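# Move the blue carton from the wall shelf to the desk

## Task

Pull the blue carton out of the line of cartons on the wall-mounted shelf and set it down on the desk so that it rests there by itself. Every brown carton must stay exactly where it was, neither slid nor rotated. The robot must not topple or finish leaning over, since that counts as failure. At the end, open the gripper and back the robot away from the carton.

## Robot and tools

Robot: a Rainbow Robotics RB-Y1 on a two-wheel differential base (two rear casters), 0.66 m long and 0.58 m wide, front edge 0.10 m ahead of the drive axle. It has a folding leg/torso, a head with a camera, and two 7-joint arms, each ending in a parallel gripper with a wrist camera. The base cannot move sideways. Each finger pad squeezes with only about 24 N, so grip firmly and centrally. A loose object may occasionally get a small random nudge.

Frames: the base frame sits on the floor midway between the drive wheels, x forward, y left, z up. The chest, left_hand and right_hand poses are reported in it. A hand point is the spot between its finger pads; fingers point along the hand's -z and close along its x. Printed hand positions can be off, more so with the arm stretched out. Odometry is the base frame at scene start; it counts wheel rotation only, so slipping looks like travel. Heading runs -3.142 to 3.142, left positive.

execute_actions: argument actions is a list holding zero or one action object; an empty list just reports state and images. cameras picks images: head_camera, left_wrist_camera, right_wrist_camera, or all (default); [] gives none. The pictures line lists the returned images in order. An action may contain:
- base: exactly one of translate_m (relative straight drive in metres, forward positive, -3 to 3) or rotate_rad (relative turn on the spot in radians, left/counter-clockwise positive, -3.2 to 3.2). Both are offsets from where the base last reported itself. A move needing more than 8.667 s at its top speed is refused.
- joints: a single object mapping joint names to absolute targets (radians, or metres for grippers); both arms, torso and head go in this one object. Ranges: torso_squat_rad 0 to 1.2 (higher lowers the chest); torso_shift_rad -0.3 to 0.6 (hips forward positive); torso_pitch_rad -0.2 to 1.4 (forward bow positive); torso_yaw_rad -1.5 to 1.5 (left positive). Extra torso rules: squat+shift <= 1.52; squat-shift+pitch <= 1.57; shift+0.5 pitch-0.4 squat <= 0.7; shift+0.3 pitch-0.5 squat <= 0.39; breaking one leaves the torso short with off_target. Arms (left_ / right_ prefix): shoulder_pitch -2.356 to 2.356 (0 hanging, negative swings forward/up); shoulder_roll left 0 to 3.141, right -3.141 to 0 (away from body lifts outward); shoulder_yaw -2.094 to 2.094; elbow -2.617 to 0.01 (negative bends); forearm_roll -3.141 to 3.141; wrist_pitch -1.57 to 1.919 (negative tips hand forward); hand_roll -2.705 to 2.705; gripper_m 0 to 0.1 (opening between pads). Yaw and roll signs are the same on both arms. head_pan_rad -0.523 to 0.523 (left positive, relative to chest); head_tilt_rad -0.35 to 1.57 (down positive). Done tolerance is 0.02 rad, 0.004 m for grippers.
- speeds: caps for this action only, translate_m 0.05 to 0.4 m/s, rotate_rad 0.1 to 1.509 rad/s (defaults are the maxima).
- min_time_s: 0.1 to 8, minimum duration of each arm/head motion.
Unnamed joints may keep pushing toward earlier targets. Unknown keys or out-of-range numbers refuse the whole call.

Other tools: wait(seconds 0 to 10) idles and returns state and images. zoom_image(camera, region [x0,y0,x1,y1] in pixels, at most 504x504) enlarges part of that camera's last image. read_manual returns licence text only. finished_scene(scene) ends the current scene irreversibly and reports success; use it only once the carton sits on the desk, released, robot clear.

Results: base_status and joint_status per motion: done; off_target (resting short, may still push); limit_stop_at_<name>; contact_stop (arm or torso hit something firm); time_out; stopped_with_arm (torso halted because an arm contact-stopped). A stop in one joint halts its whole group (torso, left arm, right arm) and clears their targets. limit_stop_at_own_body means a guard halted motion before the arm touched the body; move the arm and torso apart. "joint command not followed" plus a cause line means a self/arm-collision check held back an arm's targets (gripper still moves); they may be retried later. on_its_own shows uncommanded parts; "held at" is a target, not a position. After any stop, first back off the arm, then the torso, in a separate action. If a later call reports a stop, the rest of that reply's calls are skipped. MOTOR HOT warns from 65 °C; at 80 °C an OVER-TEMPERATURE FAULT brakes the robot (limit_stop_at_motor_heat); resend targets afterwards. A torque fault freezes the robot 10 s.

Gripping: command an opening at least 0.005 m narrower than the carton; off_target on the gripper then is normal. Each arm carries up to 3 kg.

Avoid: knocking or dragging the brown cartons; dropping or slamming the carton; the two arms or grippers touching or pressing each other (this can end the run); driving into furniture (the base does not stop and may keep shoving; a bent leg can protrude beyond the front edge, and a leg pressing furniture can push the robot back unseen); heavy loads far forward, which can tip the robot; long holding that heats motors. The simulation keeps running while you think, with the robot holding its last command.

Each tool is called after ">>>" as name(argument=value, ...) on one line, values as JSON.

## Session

>>> execute_actions(actions=[])

Scene clock: 0.00 s.
base_odometry: x=+0.000 y=+0.000 heading=+0.000 (m, m, rad; odometry frame)
base_status: not commanded
joint_positions: torso_squat_rad=+0.350 torso_shift_rad=+0.000 torso_pitch_rad=+0.001 torso_yaw_rad=+0.000 left_shoulder_pitch_rad=-0.016 left_shoulder_roll_rad=+0.024 left_shoulder_yaw_rad=-0.033 left_elbow_rad=-0.124 left_forearm_roll_rad=+0.039 left_wrist_pitch_rad=-0.004 left_hand_roll_rad=-0.017 left_gripper_m=+0.099 right_shoulder_pitch_rad=-0.008 right_shoulder_roll_rad=-0.045 right_shoulder_yaw_rad=+0.002 right_elbow_rad=-0.181 right_forearm_roll_rad=-0.043 right_wrist_pitch_rad=+0.029 right_hand_roll_rad=+0.041 right_gripper_m=+0.100 head_pan_rad=+0.000 head_tilt_rad=+0.401
joint_status: not commanded
chest: x=-0.2275 y=-0.0005 z=+1.2475 quat_wxyz=(+1.000, +0.000, +0.000, +0.000) (m; base frame)
left_hand: x=-0.1555 y=+0.2357 z=+0.5663 quat_wxyz=(+0.997, +0.010, -0.071, -0.008) (m; base frame)
right_hand: x=-0.1412 y=-0.2535 z=+0.5673 quat_wxyz=(+0.997, -0.021, -0.079, +0.003) (m; base frame)
pictures: head_camera, left_wrist_camera, right_wrist_camera
camera_calibration (this result's frames):
head_camera: T_world_to_cam=[[-0.0239328, -0.998291, 0.0533167, -0.0816308], [-0.384097, -0.0400565, -0.922423, 1.3107], [0.922982, -0.0425549, -0.382482, 0.683536], [0, 0, 0, 1]] pos_world=[-0.129408, 0.0000988226, 1.47482]
left_wrist_camera: T_world_to_cam=[[0.987081, -0.0496205, 0.152343, 0.0814301], [-0.133502, -0.780447, 0.610802, -0.147916], [0.0885871, -0.623249, -0.776989, 0.688056], [0, 0, 0, 1]] pos_world=[-0.161078, 0.31743, 0.612555]
right_wrist_camera: T_world_to_cam=[[-0.980653, 0.0255113, -0.194087, -0.014602], [-0.10586, 0.764885, 0.635409, -0.154303], [0.164665, 0.643661, -0.747386, 0.702314], [0, 0, 0, 1]] pos_world=[-0.1463, -0.333656, 0.620111]
Images, in order (width x height): head_camera 896x504, left_wrist_camera 644x364, right_wrist_camera 644x364.

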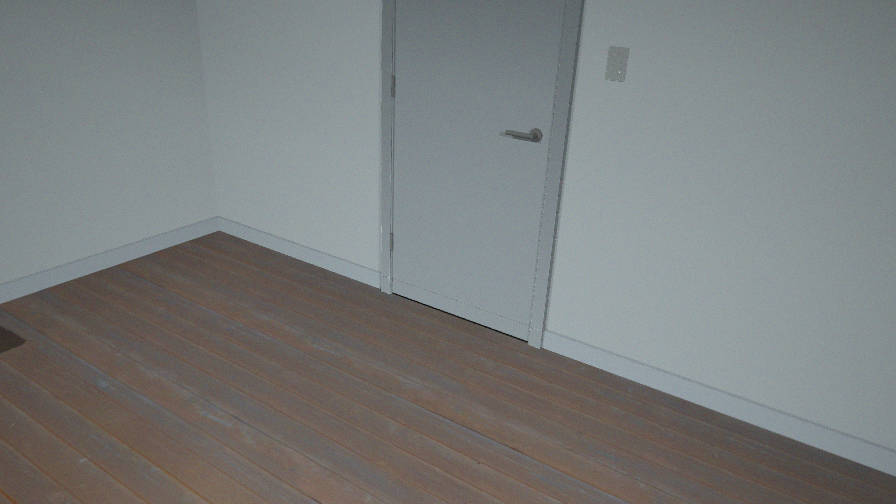

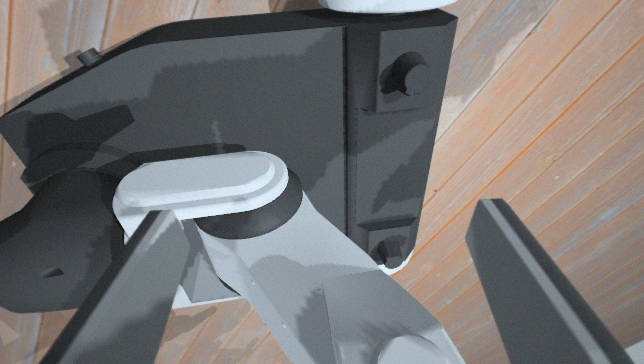

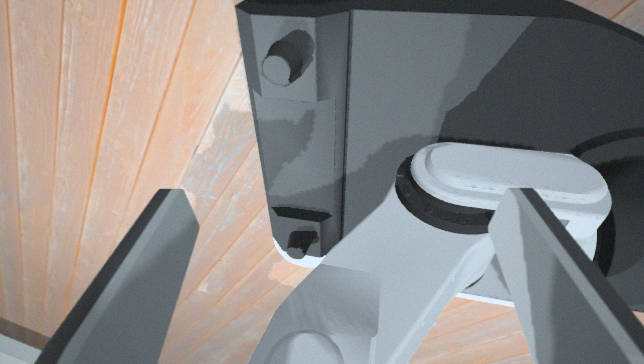

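>>> execute_actions(actions=[{"base": {"rotate_rad": -2.2}, "joints": {"head_pan_rad": 0.0, "head_tilt_rad": 0.25}}], cameras=["head_camera"])

Scene clock: 9.93 s.
base_odometry: x=+0.000 y=+0.000 heading=-2.199 (m, m, rad; odometry frame)
base_status: done
joint_positions: torso_squat_rad=+0.350 torso_shift_rad=+0.000 torso_pitch_rad=+0.001 torso_yaw_rad=+0.000 left_shoulder_pitch_rad=-0.016 left_shoulder_roll_rad=+0.024 left_shoulder_yaw_rad=-0.033 left_elbow_rad=-0.124 left_forearm_roll_rad=+0.039 left_wrist_pitch_rad=-0.004 left_hand_roll_rad=-0.017 left_gripper_m=+0.099 right_shoulder_pitch_rad=-0.008 right_shoulder_roll_rad=-0.045 right_shoulder_yaw_rad=+0.002 right_elbow_rad=-0.181 right_forearm_roll_rad=-0.043 right_wrist_pitch_rad=+0.029 right_hand_roll_rad=+0.041 right_gripper_m=+0.100 head_pan_rad=+0.000 head_tilt_rad=+0.250
joint_status: all done
chest: x=-0.2276 y=-0.0004 z=+1.2475 quat_wxyz=(+1.000, +0.000, +0.000, +0.000) (m; base frame)
left_hand: x=-0.1555 y=+0.2357 z=+0.5662 quat_wxyz=(+0.997, +0.010, -0.071, -0.008) (m; base frame)
right_hand: x=-0.1412 y=-0.2535 z=+0.5673 quat_wxyz=(+0.997, -0.021, -0.079, +0.003) (m; base frame)
pictures: head_camera
camera_calibration (this result's frames):
head_camera: T_world_to_cam=[[-0.0315377, -0.998291, 0.0491939, -0.0771761], [-0.241188, -0.0401628, -0.969647, 1.40839], [0.969966, -0.0424455, -0.23951, 0.486289], [0, 0, 0, 1]] pos_world=[-0.13443, 0.000161465, 1.48591]
Images, in order (width x height): head_camera 896x504.

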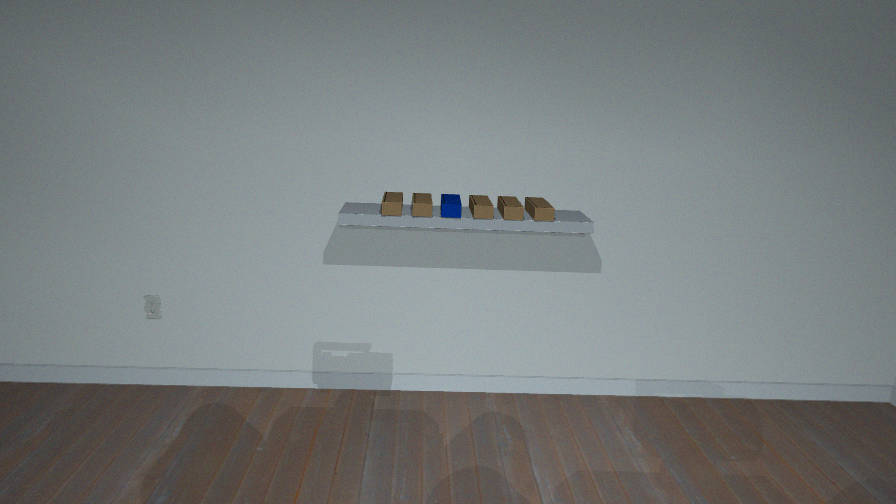

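>>> zoom_image(camera="head_camera", region=[325, 180, 475, 250])

>>> zoom_image(camera="head_camera", region=[460, 180, 610, 250])

Region (325, 180, 475, 250) of head_camera's 896x504 image, scaled by 3.360, with more detail than that image has; it fills the top 235 rows of this view, and the rest is white.

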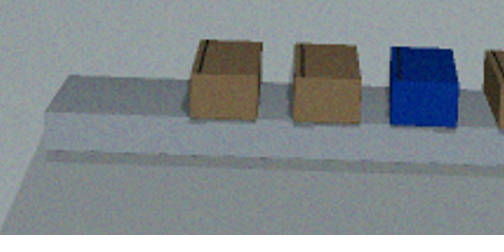

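Region (460, 180, 610, 250) of head_camera's 896x504 image, scaled by 3.360, with more detail than that image has; it fills the top 235 rows of this view, and the rest is white.

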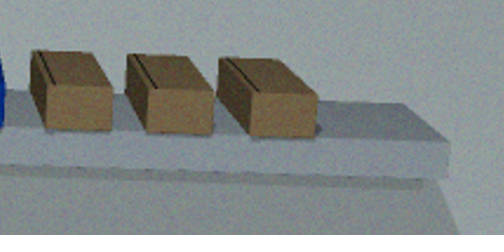

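>>> execute_actions(actions=[{"base": {"rotate_rad": 0.037}}], cameras=[])

>>> execute_actions(actions=[{"base": {"translate_m": 1.9}, "joints": {"torso_squat_rad": 0.1, "right_shoulder_pitch_rad": -0.9537, "right_shoulder_roll_rad": -0.1415, "right_shoulder_yaw_rad": -0.2827, "right_elbow_rad": -1.1304, "right_forearm_roll_rad": 0.0, "right_wrist_pitch_rad": 1.834, "right_hand_roll_rad": -1.571, "right_gripper_m": 0.1, "head_tilt_rad": 0.5, "head_pan_rad": -0.15}, "min_time_s": 5}], cameras=["head_camera", "right_wrist_camera"])

Scene clock: 35.97 s.
base_odometry: x=+0.000 y=+0.000 heading=-2.163 (m, m, rad; odometry frame)
base_status: done
joint_positions: torso_squat_rad=+0.350 torso_shift_rad=+0.000 torso_pitch_rad=+0.001 torso_yaw_rad=+0.000 left_shoulder_pitch_rad=-0.016 left_shoulder_roll_rad=+0.024 left_shoulder_yaw_rad=-0.033 left_elbow_rad=-0.124 left_forearm_roll_rad=+0.039 left_wrist_pitch_rad=-0.004 left_hand_roll_rad=-0.017 left_gripper_m=+0.099 right_shoulder_pitch_rad=-0.008 right_shoulder_roll_rad=-0.045 right_shoulder_yaw_rad=+0.002 right_elbow_rad=-0.181 right_forearm_roll_rad=-0.043 right_wrist_pitch_rad=+0.029 right_hand_roll_rad=+0.041 right_gripper_m=+0.100 head_pan_rad=+0.000 head_tilt_rad=+0.250
joint_status: not commanded
chest: x=-0.2276 y=-0.0004 z=+1.2475 quat_wxyz=(+1.000, +0.000, +0.000, +0.000) (m; base frame)
left_hand: x=-0.1555 y=+0.2357 z=+0.5662 quat_wxyz=(+0.997, +0.010, -0.071, -0.008) (m; base frame)
right_hand: x=-0.1412 y=-0.2535 z=+0.5673 quat_wxyz=(+0.997, -0.021, -0.079, +0.003) (m; base frame)
pictures: none
No camera images: the call's "cameras" was empty. Leave "cameras" out to get every camera's image.

Scene clock: 42.27 s.
base_odometry: x=-1.062 y=-1.575 heading=-2.164 (m, m, rad; odometry frame)
base_status: done
joint_positions: torso_squat_rad=+0.100 torso_shift_rad=+0.000 torso_pitch_rad=+0.001 torso_yaw_rad=+0.000 left_shoulder_pitch_rad=-0.016 left_shoulder_roll_rad=+0.024 left_shoulder_yaw_rad=-0.033 left_elbow_rad=-0.124 left_forearm_roll_rad=+0.039 left_wrist_pitch_rad=-0.004 left_hand_roll_rad=-0.017 left_gripper_m=+0.099 right_shoulder_pitch_rad=-0.954 right_shoulder_roll_rad=-0.141 right_shoulder_yaw_rad=-0.282 right_elbow_rad=-1.130 right_forearm_roll_rad=+0.000 right_wrist_pitch_rad=+1.834 right_hand_roll_rad=-1.571 right_gripper_m=+0.100 head_pan_rad=-0.150 head_tilt_rad=+0.500
joint_status: all done
chest: x=-0.2275 y=-0.0004 z=+1.2864 quat_wxyz=(+1.000, +0.000, +0.000, +0.000) (m; base frame)
left_hand: x=-0.1554 y=+0.2357 z=+0.6052 quat_wxyz=(+0.997, +0.010, -0.071, -0.008) (m; base frame)
right_hand: x=+0.3028 y=-0.2201 z=+1.0909 quat_wxyz=(+0.703, +0.078, -0.077, -0.703) (m; base frame)
pictures: head_camera, right_wrist_camera
camera_calibration (this result's frames):
head_camera: T_world_to_cam=[[-0.167107, -0.98437, 0.0555931, -0.116464], [-0.474394, 0.0308473, -0.879772, 1.26474], [0.864306, -0.173389, -0.472134, 0.819553], [0, 0, 0, 1]] pos_world=[-0.127821, -0.0115562, 1.5061]
right_wrist_camera: T_world_to_cam=[[0.0433896, 0.998715, -0.026193, 0.242541], [0.57232, -0.00335816, 0.820024, -1.04146], [0.818882, -0.0505713, -0.57173, 0.456526], [0, 0, 0, 1]] pos_world=[0.211684, -0.22264, 1.12138]
Images, in order (width x height): head_camera 896x504, right_wrist_camera 644x364.

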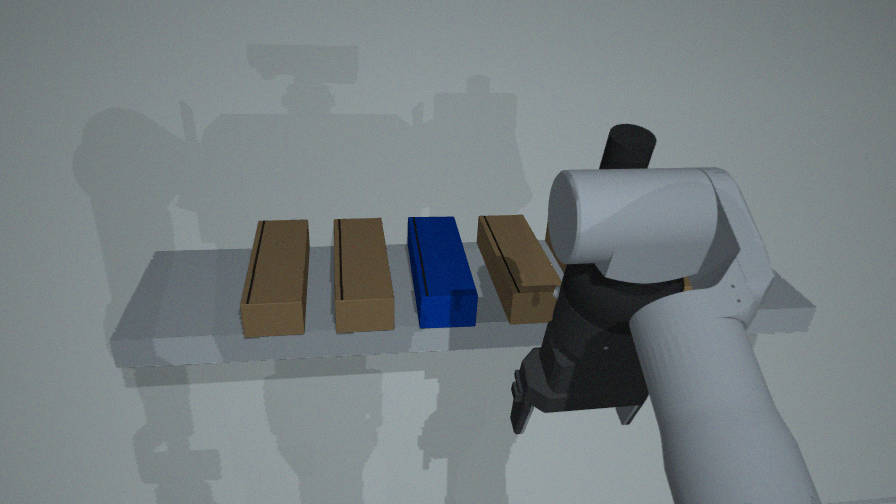

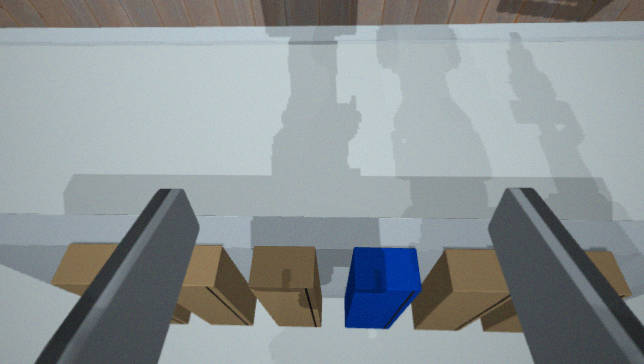

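>>> zoom_image(camera="head_camera", region=[385, 205, 525, 345])

>>> zoom_image(camera="right_wrist_camera", region=[300, 200, 460, 340])

Region (385, 205, 525, 345) of head_camera's 896x504 image, scaled by 3.600, with more detail than that image has.

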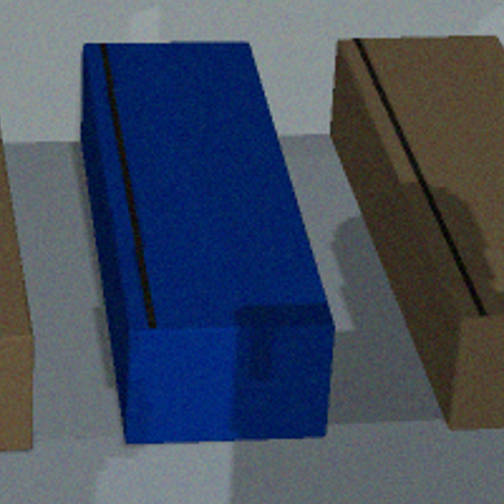

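Region (300, 200, 460, 340) of right_wrist_camera's 644x364 image, scaled by 3.150, with more detail than that image has; it fills the top 441 rows of this view, and the rest is white.

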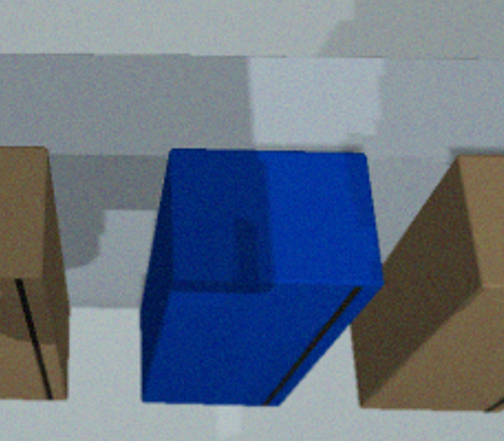

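>>> execute_actions(actions=[{"base": {"translate_m": 0.46}, "joints": {"torso_yaw_rad": 0.1205, "torso_squat_rad": 0.28, "right_forearm_roll_rad": 0.033, "right_wrist_pitch_rad": 1.8366, "right_hand_roll_rad": -1.706, "head_tilt_rad": 0.78, "head_pan_rad": -0.3}, "min_time_s": 1.5}], cameras=["head_camera", "right_wrist_camera"])

Scene clock: 77.07 s.
base_odometry: x=-1.320 y=-1.957 heading=-2.166 (m, m, rad; odometry frame)
base_status: done
joint_positions: torso_squat_rad=+0.280 torso_shift_rad=+0.000 torso_pitch_rad=+0.001 torso_yaw_rad=+0.120 left_shoulder_pitch_rad=-0.016 left_shoulder_roll_rad=+0.024 left_shoulder_yaw_rad=-0.033 left_elbow_rad=-0.124 left_forearm_roll_rad=+0.039 left_wrist_pitch_rad=-0.004 left_hand_roll_rad=-0.017 left_gripper_m=+0.099 right_shoulder_pitch_rad=-0.954 right_shoulder_roll_rad=-0.141 right_shoulder_yaw_rad=-0.282 right_elbow_rad=-1.130 right_forearm_roll_rad=+0.033 right_wrist_pitch_rad=+1.837 right_hand_roll_rad=-1.706 right_gripper_m=+0.100 head_pan_rad=-0.300 head_tilt_rad=+0.780
joint_status: all done
chest: x=-0.2276 y=-0.0004 z=+1.2627 quat_wxyz=(+0.998, +0.000, +0.000, +0.060) (m; base frame)
left_hand: x=-0.1842 y=+0.2427 z=+0.5815 quat_wxyz=(+0.996, +0.015, -0.070, +0.052) (m; base frame)
right_hand: x=+0.3256 y=-0.1622 z=+1.0673 quat_wxyz=(+0.693, +0.077, -0.078, -0.712) (m; base frame)
pictures: head_camera, right_wrist_camera
camera_calibration (this result's frames):
head_camera: T_world_to_cam=[[-0.180205, -0.981891, 0.058453, -0.119456], [-0.694279, 0.0848744, -0.714684, 0.956857], [0.696781, -0.169373, -0.697, 1.10348], [0, 0, 0, 1]] pos_world=[-0.126084, -0.0116065, 1.45996]
right_wrist_camera: T_world_to_cam=[[0.0701512, 0.997197, -0.0260161, 0.173951], [0.572209, -0.0188637, 0.819891, -1.03726], [0.817102, -0.072403, -0.571929, 0.424508], [0, 0, 0, 1]] pos_world=[0.234462, -0.162295, 1.09775]
Images, in order (width x height): head_camera 896x504, right_wrist_camera 644x364.

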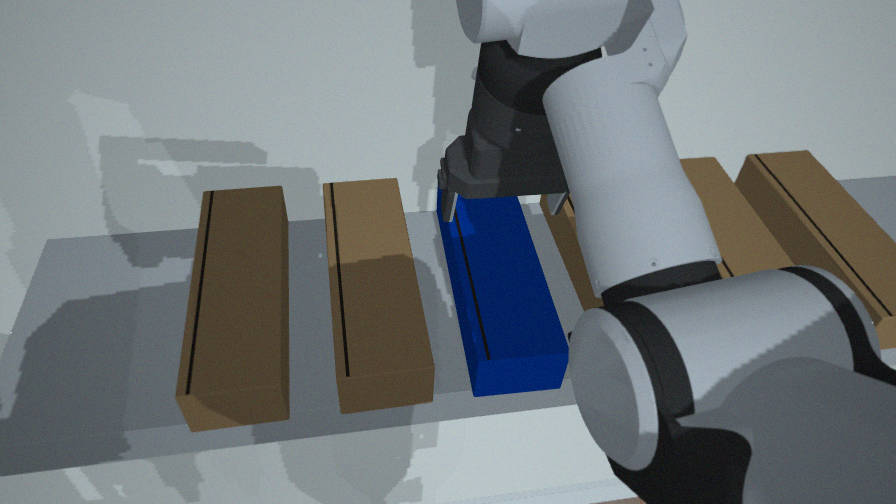

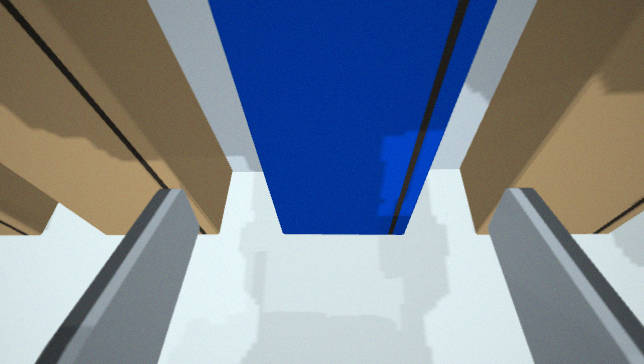

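>>> zoom_image(camera="right_wrist_camera", region=[140, 0, 560, 260])

Region (140, 0, 560, 260) of right_wrist_camera's 644x364 image, scaled by 1.200, with more detail than that image has; it fills the top 312 rows of this view, and the rest is white.

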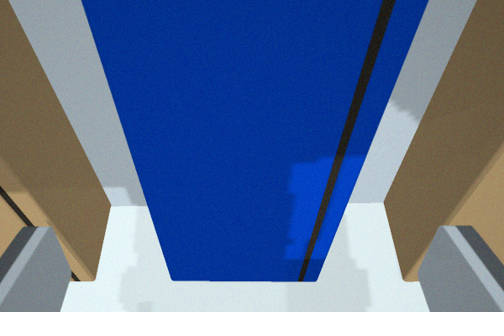

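>>> execute_actions(actions=[{"joints": {"torso_squat_rad": 0.563, "torso_shift_rad": -0.022, "torso_yaw_rad": 0.124}}], cameras=["head_camera", "right_wrist_camera"])

Scene clock: 92.00 s.
base_odometry: x=-1.320 y=-1.957 heading=-2.166 (m, m, rad; odometry frame)
base_status: not commanded
joint_positions: torso_squat_rad=+0.563 torso_shift_rad=-0.022 torso_pitch_rad=+0.001 torso_yaw_rad=+0.124 left_shoulder_pitch_rad=-0.016 left_shoulder_roll_rad=+0.024 left_shoulder_yaw_rad=-0.033 left_elbow_rad=-0.124 left_forearm_roll_rad=+0.039 left_wrist_pitch_rad=-0.004 left_hand_roll_rad=-0.017 left_gripper_m=+0.099 right_shoulder_pitch_rad=-0.954 right_shoulder_roll_rad=-0.141 right_shoulder_yaw_rad=-0.282 right_elbow_rad=-1.130 right_forearm_roll_rad=+0.033 right_wrist_pitch_rad=+1.837 right_hand_roll_rad=-1.706 right_gripper_m=+0.100 head_pan_rad=-0.300 head_tilt_rad=+0.780
joint_status: all done
chest: x=-0.2409 y=-0.0004 z=+1.1817 quat_wxyz=(+0.998, +0.000, +0.000, +0.062) (m; base frame)
left_hand: x=-0.1983 y=+0.2429 z=+0.5006 quat_wxyz=(+0.996, +0.015, -0.070, +0.053) (m; base frame)
right_hand: x=+0.3129 y=-0.1603 z=+0.9865 quat_wxyz=(+0.695, +0.077, -0.078, -0.711) (m; base frame)
pictures: head_camera, right_wrist_camera
camera_calibration (this result's frames):
head_camera: T_world_to_cam=[[-0.176843, -0.982505, 0.0584072, -0.116243], [-0.694404, 0.0824918, -0.714841, 0.889901], [0.697517, -0.166973, -0.696843, 1.05638], [0, 0, 0, 1]] pos_world=[-0.139446, -0.0112331, 1.37906]
right_wrist_camera: T_world_to_cam=[[0.0667272, 0.997432, -0.0260007, 0.171915], [0.572087, -0.016896, 0.820019, -0.963458], [0.817474, -0.0695922, -0.571745, 0.389014], [0, 0, 0, 1]] pos_world=[0.221701, -0.160679, 1.01694]
Images, in order (width x height): head_camera 896x504, right_wrist_camera 644x364.

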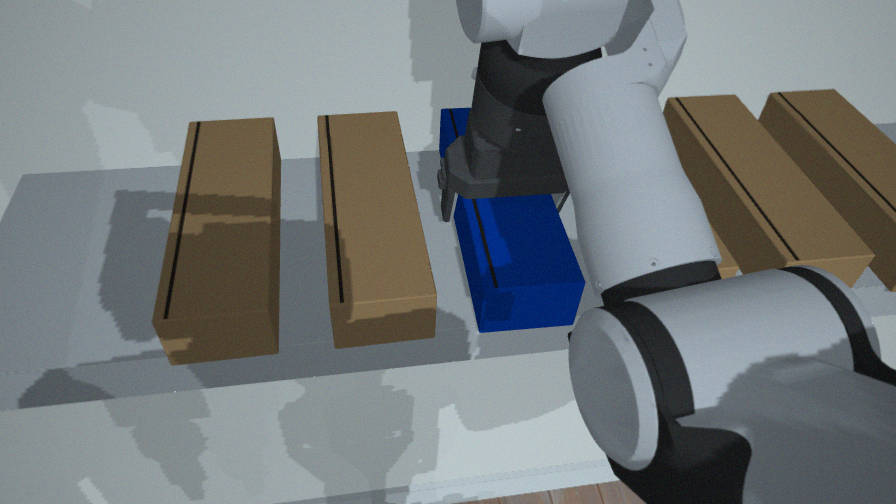

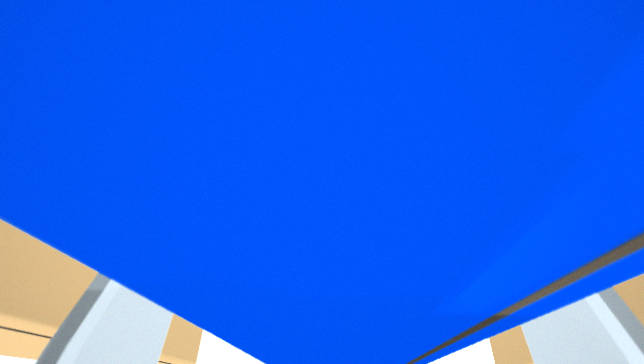

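The fingers straddle the carton cleanly. I'll close the gripper, then do a small test lift.

>>> execute_actions(actions=[{"joints": {"right_gripper_m": 0.07}}], cameras=["right_wrist_camera"])

>>> execute_actions(actions=[{"joints": {"torso_squat_rad": 0.5}}], cameras=["head_camera", "right_wrist_camera"])

Scene clock: 94.33 s.
base_odometry: x=-1.320 y=-1.957 heading=-2.166 (m, m, rad; odometry frame)
base_status: not commanded
joint_positions: torso_squat_rad=+0.563 torso_shift_rad=-0.022 torso_pitch_rad=+0.001 torso_yaw_rad=+0.124 left_shoulder_pitch_rad=-0.016 left_shoulder_roll_rad=+0.024 left_shoulder_yaw_rad=-0.033 left_elbow_rad=-0.124 left_forearm_roll_rad=+0.039 left_wrist_pitch_rad=-0.004 left_hand_roll_rad=-0.017 left_gripper_m=+0.099 right_shoulder_pitch_rad=-0.954 right_shoulder_roll_rad=-0.141 right_shoulder_yaw_rad=-0.282 right_elbow_rad=-1.130 right_forearm_roll_rad=+0.033 right_wrist_pitch_rad=+1.837 right_hand_roll_rad=-1.706 right_gripper_m=+0.085 head_pan_rad=-0.300 head_tilt_rad=+0.780
joint_status: right_gripper_m off_target (ended at +0.085, target +0.070)
chest: x=-0.2409 y=-0.0004 z=+1.1817 quat_wxyz=(+0.998, +0.000, +0.000, +0.062) (m; base frame)
left_hand: x=-0.1983 y=+0.2429 z=+0.5006 quat_wxyz=(+0.996, +0.015, -0.070, +0.053) (m; base frame)
right_hand: x=+0.3129 y=-0.1603 z=+0.9865 quat_wxyz=(+0.695, +0.077, -0.078, -0.711) (m; base frame)
pictures: right_wrist_camera
camera_calibration (this result's frames):
right_wrist_camera: T_world_to_cam=[[0.0667277, 0.997432, -0.0260012, 0.171914], [0.572087, -0.0168959, 0.820019, -0.963458], [0.817474, -0.069593, -0.571745, 0.389014], [0, 0, 0, 1]] pos_world=[0.221701, -0.160679, 1.01694]
Images, in order (width x height): right_wrist_camera 644x364.

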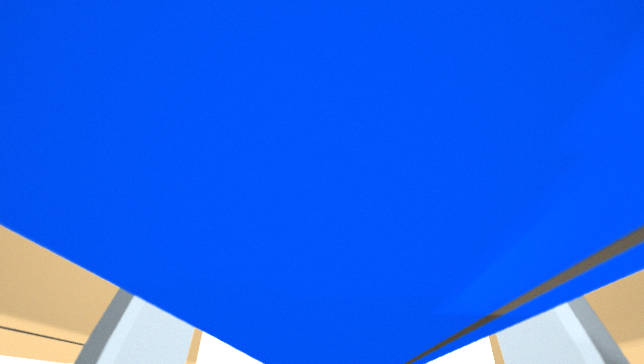

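Scene clock: 95.27 s.
base_odometry: x=-1.320 y=-1.957 heading=-2.166 (m, m, rad; odometry frame)
base_status: not commanded
joint_positions: torso_squat_rad=+0.500 torso_shift_rad=-0.022 torso_pitch_rad=+0.001 torso_yaw_rad=+0.124 left_shoulder_pitch_rad=-0.016 left_shoulder_roll_rad=+0.024 left_shoulder_yaw_rad=-0.033 left_elbow_rad=-0.124 left_forearm_roll_rad=+0.039 left_wrist_pitch_rad=-0.004 left_hand_roll_rad=-0.017 left_gripper_m=+0.099 right_shoulder_pitch_rad=-0.954 right_shoulder_roll_rad=-0.141 right_shoulder_yaw_rad=-0.282 right_elbow_rad=-1.130 right_forearm_roll_rad=+0.033 right_wrist_pitch_rad=+1.837 right_hand_roll_rad=-1.706 right_gripper_m=+0.085 head_pan_rad=-0.300 head_tilt_rad=+0.780
joint_status: all done
chest: x=-0.2412 y=-0.0004 z=+1.2041 quat_wxyz=(+0.998, +0.000, +0.000, +0.062) (m; base frame)
left_hand: x=-0.1988 y=+0.2429 z=+0.5229 quat_wxyz=(+0.996, +0.015, -0.070, +0.053) (m; base frame)
right_hand: x=+0.3125 y=-0.1603 z=+1.0086 quat_wxyz=(+0.695, +0.077, -0.078, -0.711) (m; base frame)
pictures: head_camera, right_wrist_camera
camera_calibration (this result's frames):
head_camera: T_world_to_cam=[[-0.176816, -0.982505, 0.0584793, -0.117686], [-0.694698, 0.0824903, -0.714556, 0.905255], [0.697231, -0.166971, -0.69713, 1.07242], [0, 0, 0, 1]] pos_world=[-0.139653, -0.0112397, 1.40135]
right_wrist_camera: T_world_to_cam=[[0.0667139, 0.997433, -0.0260289, 0.172551], [0.57242, -0.0168936, 0.819786, -0.981253], [0.817242, -0.0695906, -0.572078, 0.402367], [0, 0, 0, 1]] pos_world=[0.221347, -0.160684, 1.03909]
Images, in order (width x height): head_camera 896x504, right_wrist_camera 644x364.

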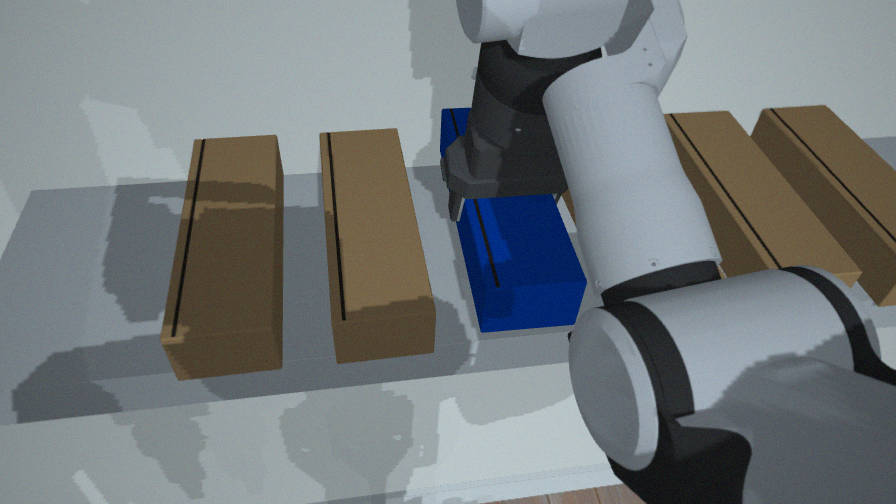

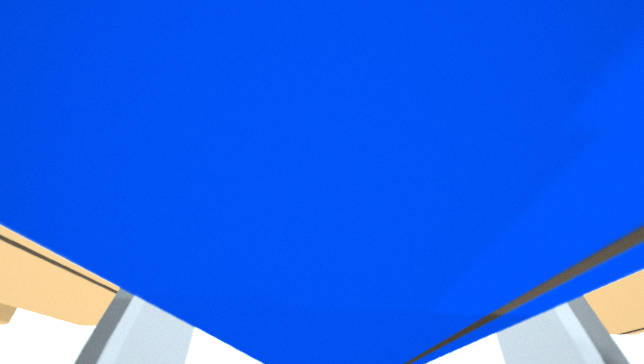

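>>> execute_actions(actions=[{"base": {"translate_m": -2.9}, "joints": {"torso_squat_rad": 0.25, "head_tilt_rad": 0.35, "head_pan_rad": -0.1}, "min_time_s": 4}], cameras=["head_camera", "right_wrist_camera"])

Scene clock: 111.20 s.
base_odometry: x=+0.309 y=+0.443 heading=-2.168 (m, m, rad; odometry frame)
base_status: done
joint_positions: torso_squat_rad=+0.250 torso_shift_rad=-0.022 torso_pitch_rad=+0.001 torso_yaw_rad=+0.124 left_shoulder_pitch_rad=-0.015 left_shoulder_roll_rad=+0.024 left_shoulder_yaw_rad=-0.033 left_elbow_rad=-0.124 left_forearm_roll_rad=+0.039 left_wrist_pitch_rad=-0.004 left_hand_roll_rad=-0.017 left_gripper_m=+0.099 right_shoulder_pitch_rad=-0.954 right_shoulder_roll_rad=-0.142 right_shoulder_yaw_rad=-0.282 right_elbow_rad=-1.130 right_forearm_roll_rad=+0.033 right_wrist_pitch_rad=+1.837 right_hand_roll_rad=-1.706 right_gripper_m=+0.085 head_pan_rad=-0.100 head_tilt_rad=+0.350
joint_status: all done
chest: x=-0.2427 y=-0.0004 z=+1.2680 quat_wxyz=(+0.998, +0.000, +0.000, +0.062) (m; base frame)
left_hand: x=-0.2003 y=+0.2429 z=+0.5868 quat_wxyz=(+0.996, +0.015, -0.070, +0.053) (m; base frame)
right_hand: x=+0.3110 y=-0.1603 z=+1.0726 quat_wxyz=(+0.695, +0.077, -0.078, -0.711) (m; base frame)
pictures: head_camera, right_wrist_camera
camera_calibration (this result's frames):
head_camera: T_world_to_cam=[[-0.00259246, -0.99864, 0.0520673, -0.0738076], [-0.335637, -0.0481781, -0.940758, 1.36146], [0.941988, -0.0199146, -0.335056, 0.640232], [0, 0, 0, 1]] pos_world=[-0.146326, 0.00463509, 1.49916]
right_wrist_camera: T_world_to_cam=[[0.0667322, 0.997431, -0.0260396, 0.174343], [0.572265, -0.0168822, 0.819895, -1.03297], [0.817349, -0.0696149, -0.571922, 0.439995], [0, 0, 0, 1]] pos_world=[0.219869, -0.160703, 1.10311]
Images, in order (width x height): head_camera 896x504, right_wrist_camera 644x364.

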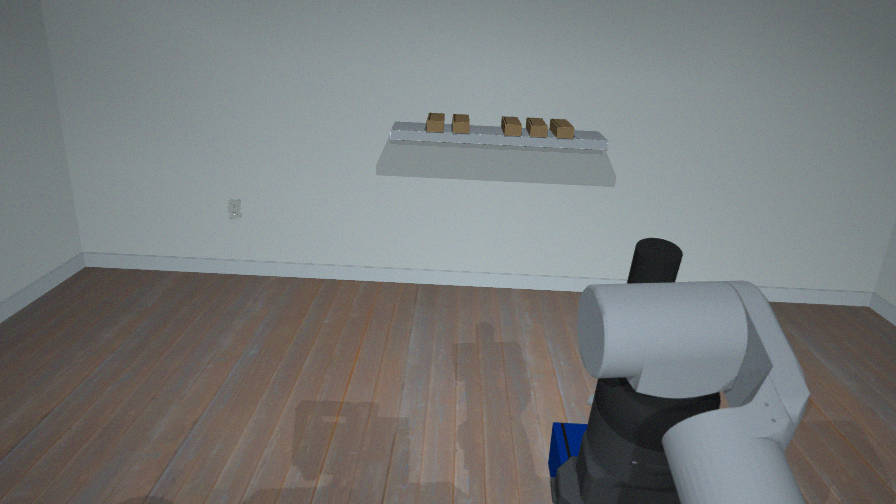

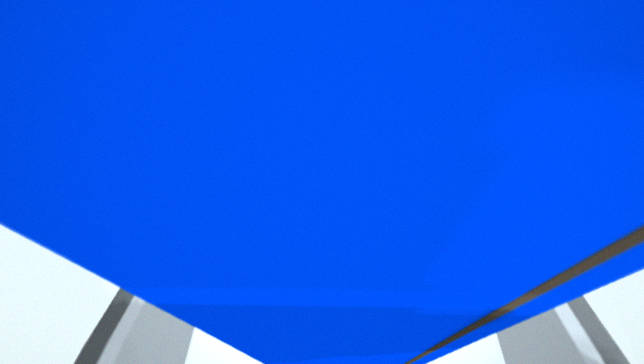

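>>> execute_actions(actions=[{"base": {"rotate_rad": 3.11}, "joints": {"torso_squat_rad": 0.35, "torso_shift_rad": 0.0, "torso_yaw_rad": 0.0, "right_shoulder_pitch_rad": -0.6823, "right_shoulder_roll_rad": -0.0738, "right_shoulder_yaw_rad": -0.2174, "right_elbow_rad": -1.0414, "right_forearm_roll_rad": 0.0, "right_wrist_pitch_rad": 1.4735, "right_hand_roll_rad": -1.5708, "head_tilt_rad": 0.5, "head_pan_rad": 0.0}, "min_time_s": 4}], cameras=["head_camera", "right_wrist_camera"])

Scene clock: 119.40 s.
base_odometry: x=+0.309 y=+0.443 heading=+0.941 (m, m, rad; odometry frame)
base_status: done
joint_positions: torso_squat_rad=+0.350 torso_shift_rad=+0.000 torso_pitch_rad=+0.001 torso_yaw_rad=+0.000 left_shoulder_pitch_rad=-0.016 left_shoulder_roll_rad=+0.024 left_shoulder_yaw_rad=-0.033 left_elbow_rad=-0.124 left_forearm_roll_rad=+0.039 left_wrist_pitch_rad=-0.004 left_hand_roll_rad=-0.017 left_gripper_m=+0.099 right_shoulder_pitch_rad=-0.683 right_shoulder_roll_rad=-0.074 right_shoulder_yaw_rad=-0.218 right_elbow_rad=-1.042 right_forearm_roll_rad=+0.000 right_wrist_pitch_rad=+1.474 right_hand_roll_rad=-1.571 right_gripper_m=+0.085 head_pan_rad=+0.000 head_tilt_rad=+0.500
joint_status: all done
chest: x=-0.2278 y=-0.0004 z=+1.2475 quat_wxyz=(+1.000, +0.000, +0.000, +0.000) (m; base frame)
left_hand: x=-0.1556 y=+0.2357 z=+0.5663 quat_wxyz=(+0.997, +0.010, -0.071, -0.008) (m; base frame)
right_hand: x=+0.2725 y=-0.2203 z=+0.9024 quat_wxyz=(+0.703, +0.078, -0.077, -0.703) (m; base frame)
pictures: head_camera, right_wrist_camera
camera_calibration (this result's frames):
head_camera: T_world_to_cam=[[-0.0183284, -0.998291, 0.0554877, -0.083562], [-0.47331, -0.0402216, -0.879977, 1.23077], [0.880705, -0.0423914, -0.471764, 0.804446], [0, 0, 0, 1]] pos_world=[-0.127476, 0.000185914, 1.46719]
right_wrist_camera: T_world_to_cam=[[0.0440021, 0.998687, -0.0262293, 0.238941], [0.572146, -0.00366861, 0.820144, -0.869578], [0.818971, -0.051095, -0.571556, 0.373246], [0, 0, 0, 1]] pos_world=[0.181334, -0.222747, 0.932777]
Images, in order (width x height): head_camera 896x504, right_wrist_camera 644x364.

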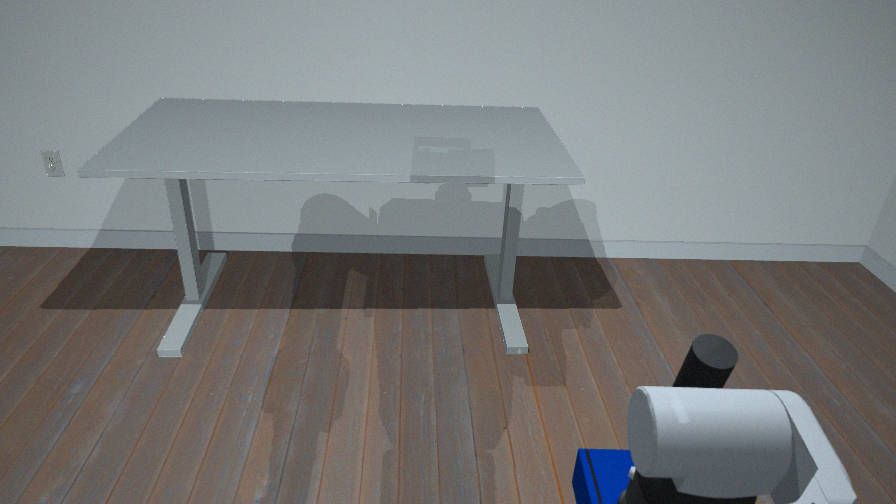

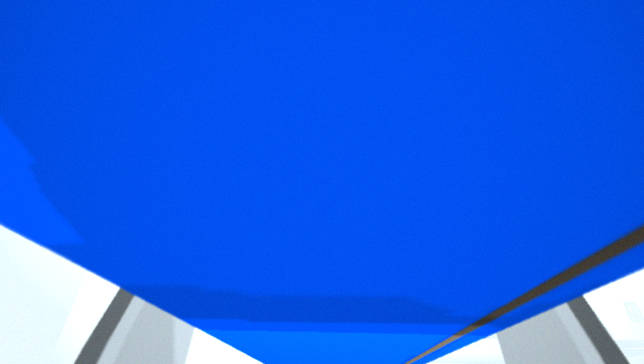

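>>> zoom_image(camera="head_camera", region=[60, 85, 260, 365])

>>> zoom_image(camera="head_camera", region=[430, 85, 630, 365])

Region (60, 85, 260, 365) of head_camera's 896x504 image, scaled by 1.800, with more detail than that image has; it fills the left 360 columns of this view, and the rest is white.

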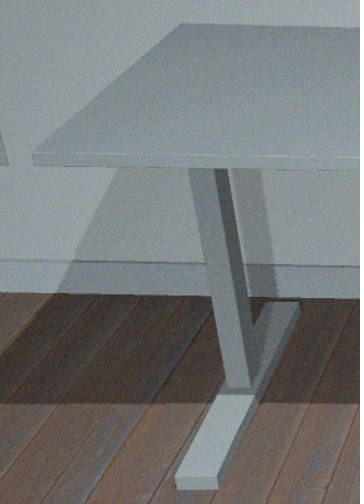

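Region (430, 85, 630, 365) of head_camera's 896x504 image, scaled by 1.800, with more detail than that image has; it fills the left 360 columns of this view, and the rest is white.

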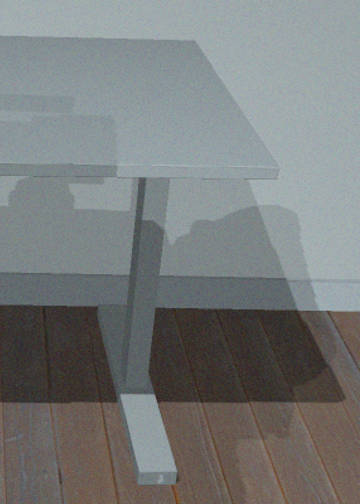

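>>> execute_actions(actions=[{"base": {"translate_m": 1.585}, "joints": {"torso_squat_rad": 0.6, "torso_shift_rad": 0.05, "torso_yaw_rad": 0.25, "head_tilt_rad": 0.9, "head_pan_rad": -0.25}, "min_time_s": 3}], cameras=["head_camera", "right_wrist_camera", "left_wrist_camera"])

Scene clock: 147.87 s.
base_odometry: x=+1.241 y=+1.725 heading=+0.942 (m, m, rad; odometry frame)
base_status: done
joint_positions: torso_squat_rad=+0.600 torso_shift_rad=+0.050 torso_pitch_rad=+0.001 torso_yaw_rad=+0.250 left_shoulder_pitch_rad=-0.016 left_shoulder_roll_rad=+0.024 left_shoulder_yaw_rad=-0.033 left_elbow_rad=-0.124 left_forearm_roll_rad=+0.039 left_wrist_pitch_rad=-0.004 left_hand_roll_rad=-0.017 left_gripper_m=+0.099 right_shoulder_pitch_rad=-0.683 right_shoulder_roll_rad=-0.074 right_shoulder_yaw_rad=-0.218 right_elbow_rad=-1.042 right_forearm_roll_rad=+0.000 right_wrist_pitch_rad=+1.474 right_hand_roll_rad=-1.571 right_gripper_m=+0.085 head_pan_rad=-0.250 head_tilt_rad=+0.900
joint_status: all done
chest: x=-0.1988 y=-0.0004 z=+1.1669 quat_wxyz=(+0.992, +0.000, +0.000, +0.125) (m; base frame)
left_hand: x=-0.1873 y=+0.2464 z=+0.4858 quat_wxyz=(+0.991, +0.019, -0.069, +0.116) (m; base frame)
right_hand: x=+0.3402 y=-0.0896 z=+0.8216 quat_wxyz=(+0.785, +0.087, -0.067, -0.610) (m; base frame)
pictures: head_camera, left_wrist_camera, right_wrist_camera
camera_calibration (this result's frames):
head_camera: T_world_to_cam=[[0.00507922, -0.998294, 0.0581644, -0.0726251], [-0.778766, -0.040436, -0.62601, 0.7722], [0.627294, -0.0421168, -0.777643, 1.11489], [0, 0, 0, 1]] pos_world=[-0.0976297, 0.00567886, 1.35461]
left_wrist_camera: T_world_to_cam=[[0.968654, 0.195974, 0.152656, 0.0614628], [0.0634562, -0.789338, 0.610671, -0.0555238], [0.240173, -0.581842, -0.777031, 0.653188], [0, 0, 0, 1]] pos_world=[-0.212891, 0.32418, 0.532071]
right_wrist_camera: T_world_to_cam=[[-0.204429, 0.978536, -0.0259817, 0.185834], [0.555561, 0.137836, 0.819972, -0.82317], [0.805953, 0.153192, -0.571814, 0.301264], [0, 0, 0, 1]] pos_world=[0.252506, -0.114535, 0.852071]
Images, in order (width x height): head_camera 896x504, left_wrist_camera 644x364, right_wrist_camera 644x364.

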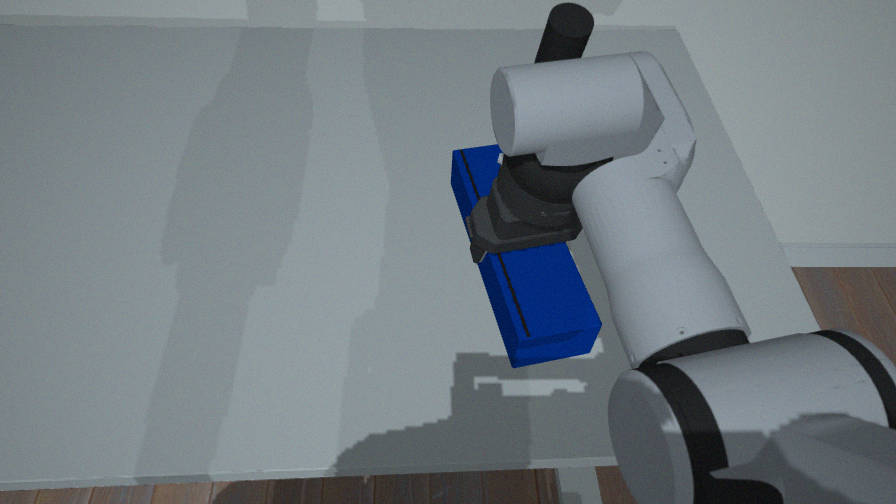

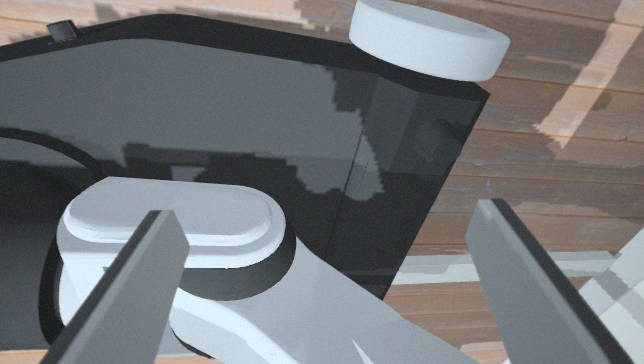

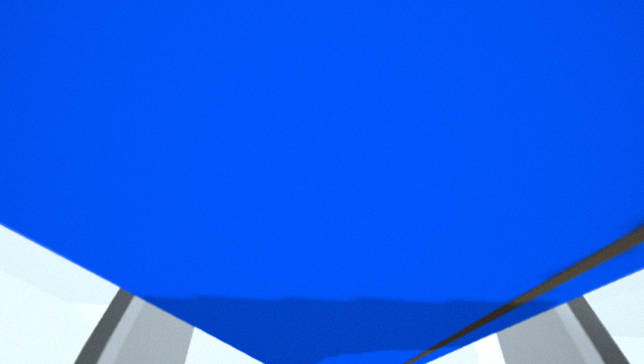

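>>> zoom_image(camera="head_camera", region=[200, 420, 440, 504])

>>> zoom_image(camera="head_camera", region=[300, 0, 540, 70])

>>> zoom_image(camera="right_wrist_camera", region=[0, 220, 260, 364])

Region (200, 420, 440, 504) of head_camera's 896x504 image, scaled by 2.100, with more detail than that image has; it fills the top 176 rows of this view, and the rest is white.

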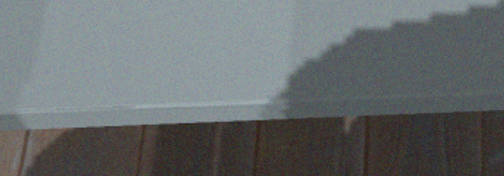

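Region (300, 0, 540, 70) of head_camera's 896x504 image, scaled by 2.100, with more detail than that image has; it fills the top 147 rows of this view, and the rest is white.

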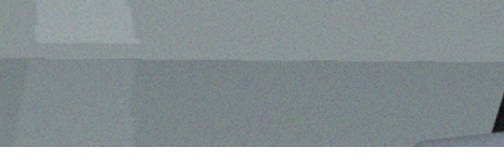

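Region (0, 220, 260, 364) of right_wrist_camera's 644x364 image, scaled by 1.938, with more detail than that image has; it fills the top 279 rows of this view, and the rest is white.

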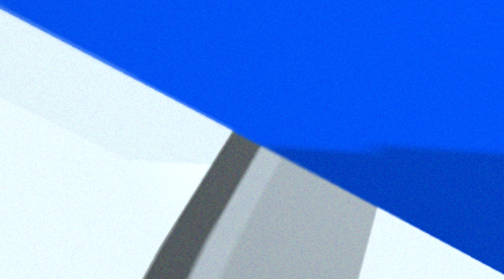

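>>> execute_actions(actions=[{"joints": {"torso_squat_rad": 0.716}}], cameras=["head_camera", "right_wrist_camera"])

Scene clock: 157.60 s.
base_odometry: x=+1.241 y=+1.725 heading=+0.942 (m, m, rad; odometry frame)
base_status: not commanded
joint_positions: torso_squat_rad=+0.716 torso_shift_rad=+0.050 torso_pitch_rad=+0.001 torso_yaw_rad=+0.250 left_shoulder_pitch_rad=-0.016 left_shoulder_roll_rad=+0.024 left_shoulder_yaw_rad=-0.033 left_elbow_rad=-0.124 left_forearm_roll_rad=+0.039 left_wrist_pitch_rad=-0.004 left_hand_roll_rad=-0.017 left_gripper_m=+0.099 right_shoulder_pitch_rad=-0.683 right_shoulder_roll_rad=-0.074 right_shoulder_yaw_rad=-0.218 right_elbow_rad=-1.042 right_forearm_roll_rad=+0.000 right_wrist_pitch_rad=+1.474 right_hand_roll_rad=-1.571 right_gripper_m=+0.085 head_pan_rad=-0.250 head_tilt_rad=+0.900
joint_status: all done
chest: x=-0.2015 y=-0.0004 z=+1.1174 quat_wxyz=(+0.992, +0.000, +0.000, +0.125) (m; base frame)
left_hand: x=-0.1897 y=+0.2464 z=+0.4362 quat_wxyz=(+0.991, +0.019, -0.069, +0.116) (m; base frame)
right_hand: x=+0.3377 y=-0.0896 z=+0.7722 quat_wxyz=(+0.785, +0.087, -0.067, -0.610) (m; base frame)
pictures: head_camera, right_wrist_camera
camera_calibration (this result's frames):
head_camera: T_world_to_cam=[[0.00505889, -0.998294, 0.0581657, -0.0697199], [-0.778608, -0.0404316, -0.626207, 0.73937], [0.627491, -0.0421203, -0.777484, 1.07785], [0, 0, 0, 1]] pos_world=[-0.100309, 0.00569242, 1.30507]
right_wrist_camera: T_world_to_cam=[[-0.204412, 0.978539, -0.0260396, 0.184064], [0.555382, 0.13784, 0.820092, -0.781238], [0.806081, 0.153175, -0.571639, 0.274863], [0, 0, 0, 1]] pos_world=[0.249949, -0.11453, 0.802603]
Images, in order (width x height): head_camera 896x504, right_wrist_camera 644x364.

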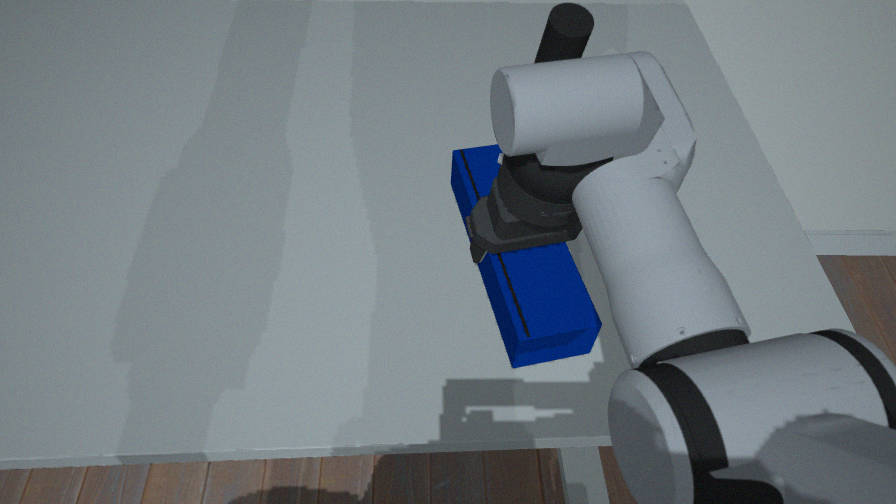

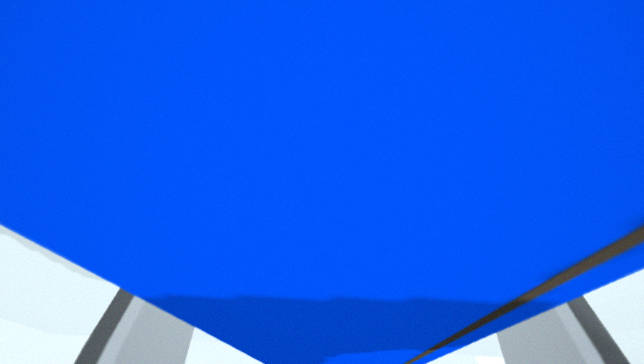

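>>> execute_actions(actions=[{"joints": {"torso_squat_rad": 0.729}}], cameras=["right_wrist_camera"])

Scene clock: 159.67 s.
base_odometry: x=+1.241 y=+1.725 heading=+0.942 (m, m, rad; odometry frame)
base_status: not commanded
joint_positions: torso_squat_rad=+0.729 torso_shift_rad=+0.050 torso_pitch_rad=+0.001 torso_yaw_rad=+0.250 left_shoulder_pitch_rad=-0.016 left_shoulder_roll_rad=+0.024 left_shoulder_yaw_rad=-0.033 left_elbow_rad=-0.124 left_forearm_roll_rad=+0.039 left_wrist_pitch_rad=-0.004 left_hand_roll_rad=-0.017 left_gripper_m=+0.099 right_shoulder_pitch_rad=-0.683 right_shoulder_roll_rad=-0.074 right_shoulder_yaw_rad=-0.218 right_elbow_rad=-1.042 right_forearm_roll_rad=+0.000 right_wrist_pitch_rad=+1.474 right_hand_roll_rad=-1.571 right_gripper_m=+0.085 head_pan_rad=-0.250 head_tilt_rad=+0.900
joint_status: all done
chest: x=-0.2018 y=-0.0004 z=+1.1114 quat_wxyz=(+0.992, +0.000, +0.000, +0.125) (m; base frame)
left_hand: x=-0.1900 y=+0.2464 z=+0.4302 quat_wxyz=(+0.991, +0.019, -0.069, +0.116) (m; base frame)
right_hand: x=+0.3374 y=-0.0896 z=+0.7662 quat_wxyz=(+0.785, +0.087, -0.067, -0.610) (m; base frame)
pictures: right_wrist_camera
camera_calibration (this result's frames):
right_wrist_camera: T_world_to_cam=[[-0.204409, 0.978539, -0.0260374, 0.183844], [0.555417, 0.137843, 0.820068, -0.776122], [0.806058, 0.153168, -0.571673, 0.271701], [0, 0, 0, 1]] pos_world=[0.249644, -0.114531, 0.796584]
Images, in order (width x height): right_wrist_camera 644x364.

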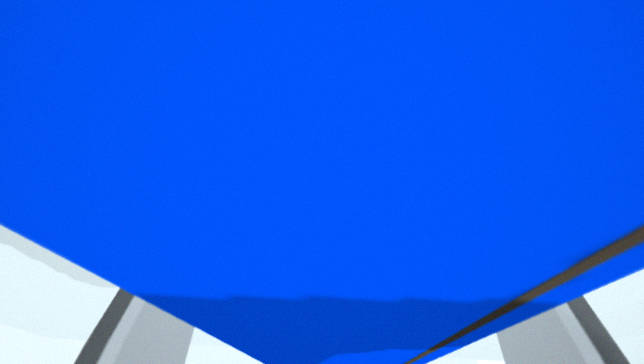

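>>> execute_actions(actions=[{"joints": {"torso_squat_rad": 0.738}}], cameras=["right_wrist_camera"])

Scene clock: 161.63 s.
base_odometry: x=+1.241 y=+1.725 heading=+0.942 (m, m, rad; odometry frame)
base_status: not commanded
joint_positions: torso_squat_rad=+0.738 torso_shift_rad=+0.050 torso_pitch_rad=+0.000 torso_yaw_rad=+0.250 left_shoulder_pitch_rad=-0.016 left_shoulder_roll_rad=+0.024 left_shoulder_yaw_rad=-0.033 left_elbow_rad=-0.124 left_forearm_roll_rad=+0.039 left_wrist_pitch_rad=-0.004 left_hand_roll_rad=-0.017 left_gripper_m=+0.099 right_shoulder_pitch_rad=-0.684 right_shoulder_roll_rad=-0.074 right_shoulder_yaw_rad=-0.218 right_elbow_rad=-1.043 right_forearm_roll_rad=+0.000 right_wrist_pitch_rad=+1.473 right_hand_roll_rad=-1.571 right_gripper_m=+0.085 head_pan_rad=-0.250 head_tilt_rad=+0.900
joint_status: all done
chest: x=-0.2023 y=-0.0004 z=+1.1071 quat_wxyz=(+0.992, +0.000, +0.000, +0.125) (m; base frame)
left_hand: x=-0.1901 y=+0.2464 z=+0.4260 quat_wxyz=(+0.991, +0.019, -0.070, +0.116) (m; base frame)
right_hand: x=+0.3379 y=-0.0893 z=+0.7634 quat_wxyz=(+0.785, +0.088, -0.068, -0.610) (m; base frame)
pictures: right_wrist_camera
camera_calibration (this result's frames):
right_wrist_camera: T_world_to_cam=[[-0.204641, 0.978483, -0.0263202, 0.183902], [0.552625, 0.137687, 0.821978, -0.774727], [0.807916, 0.153665, -0.56891, 0.266958], [0, 0, 0, 1]] pos_world=[0.250087, -0.114297, 0.793525]
Images, in order (width x height): right_wrist_camera 644x364.

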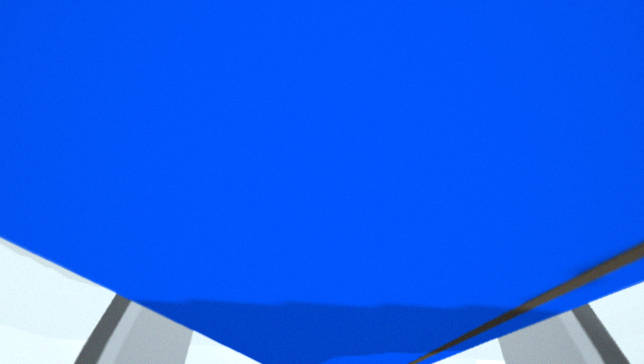

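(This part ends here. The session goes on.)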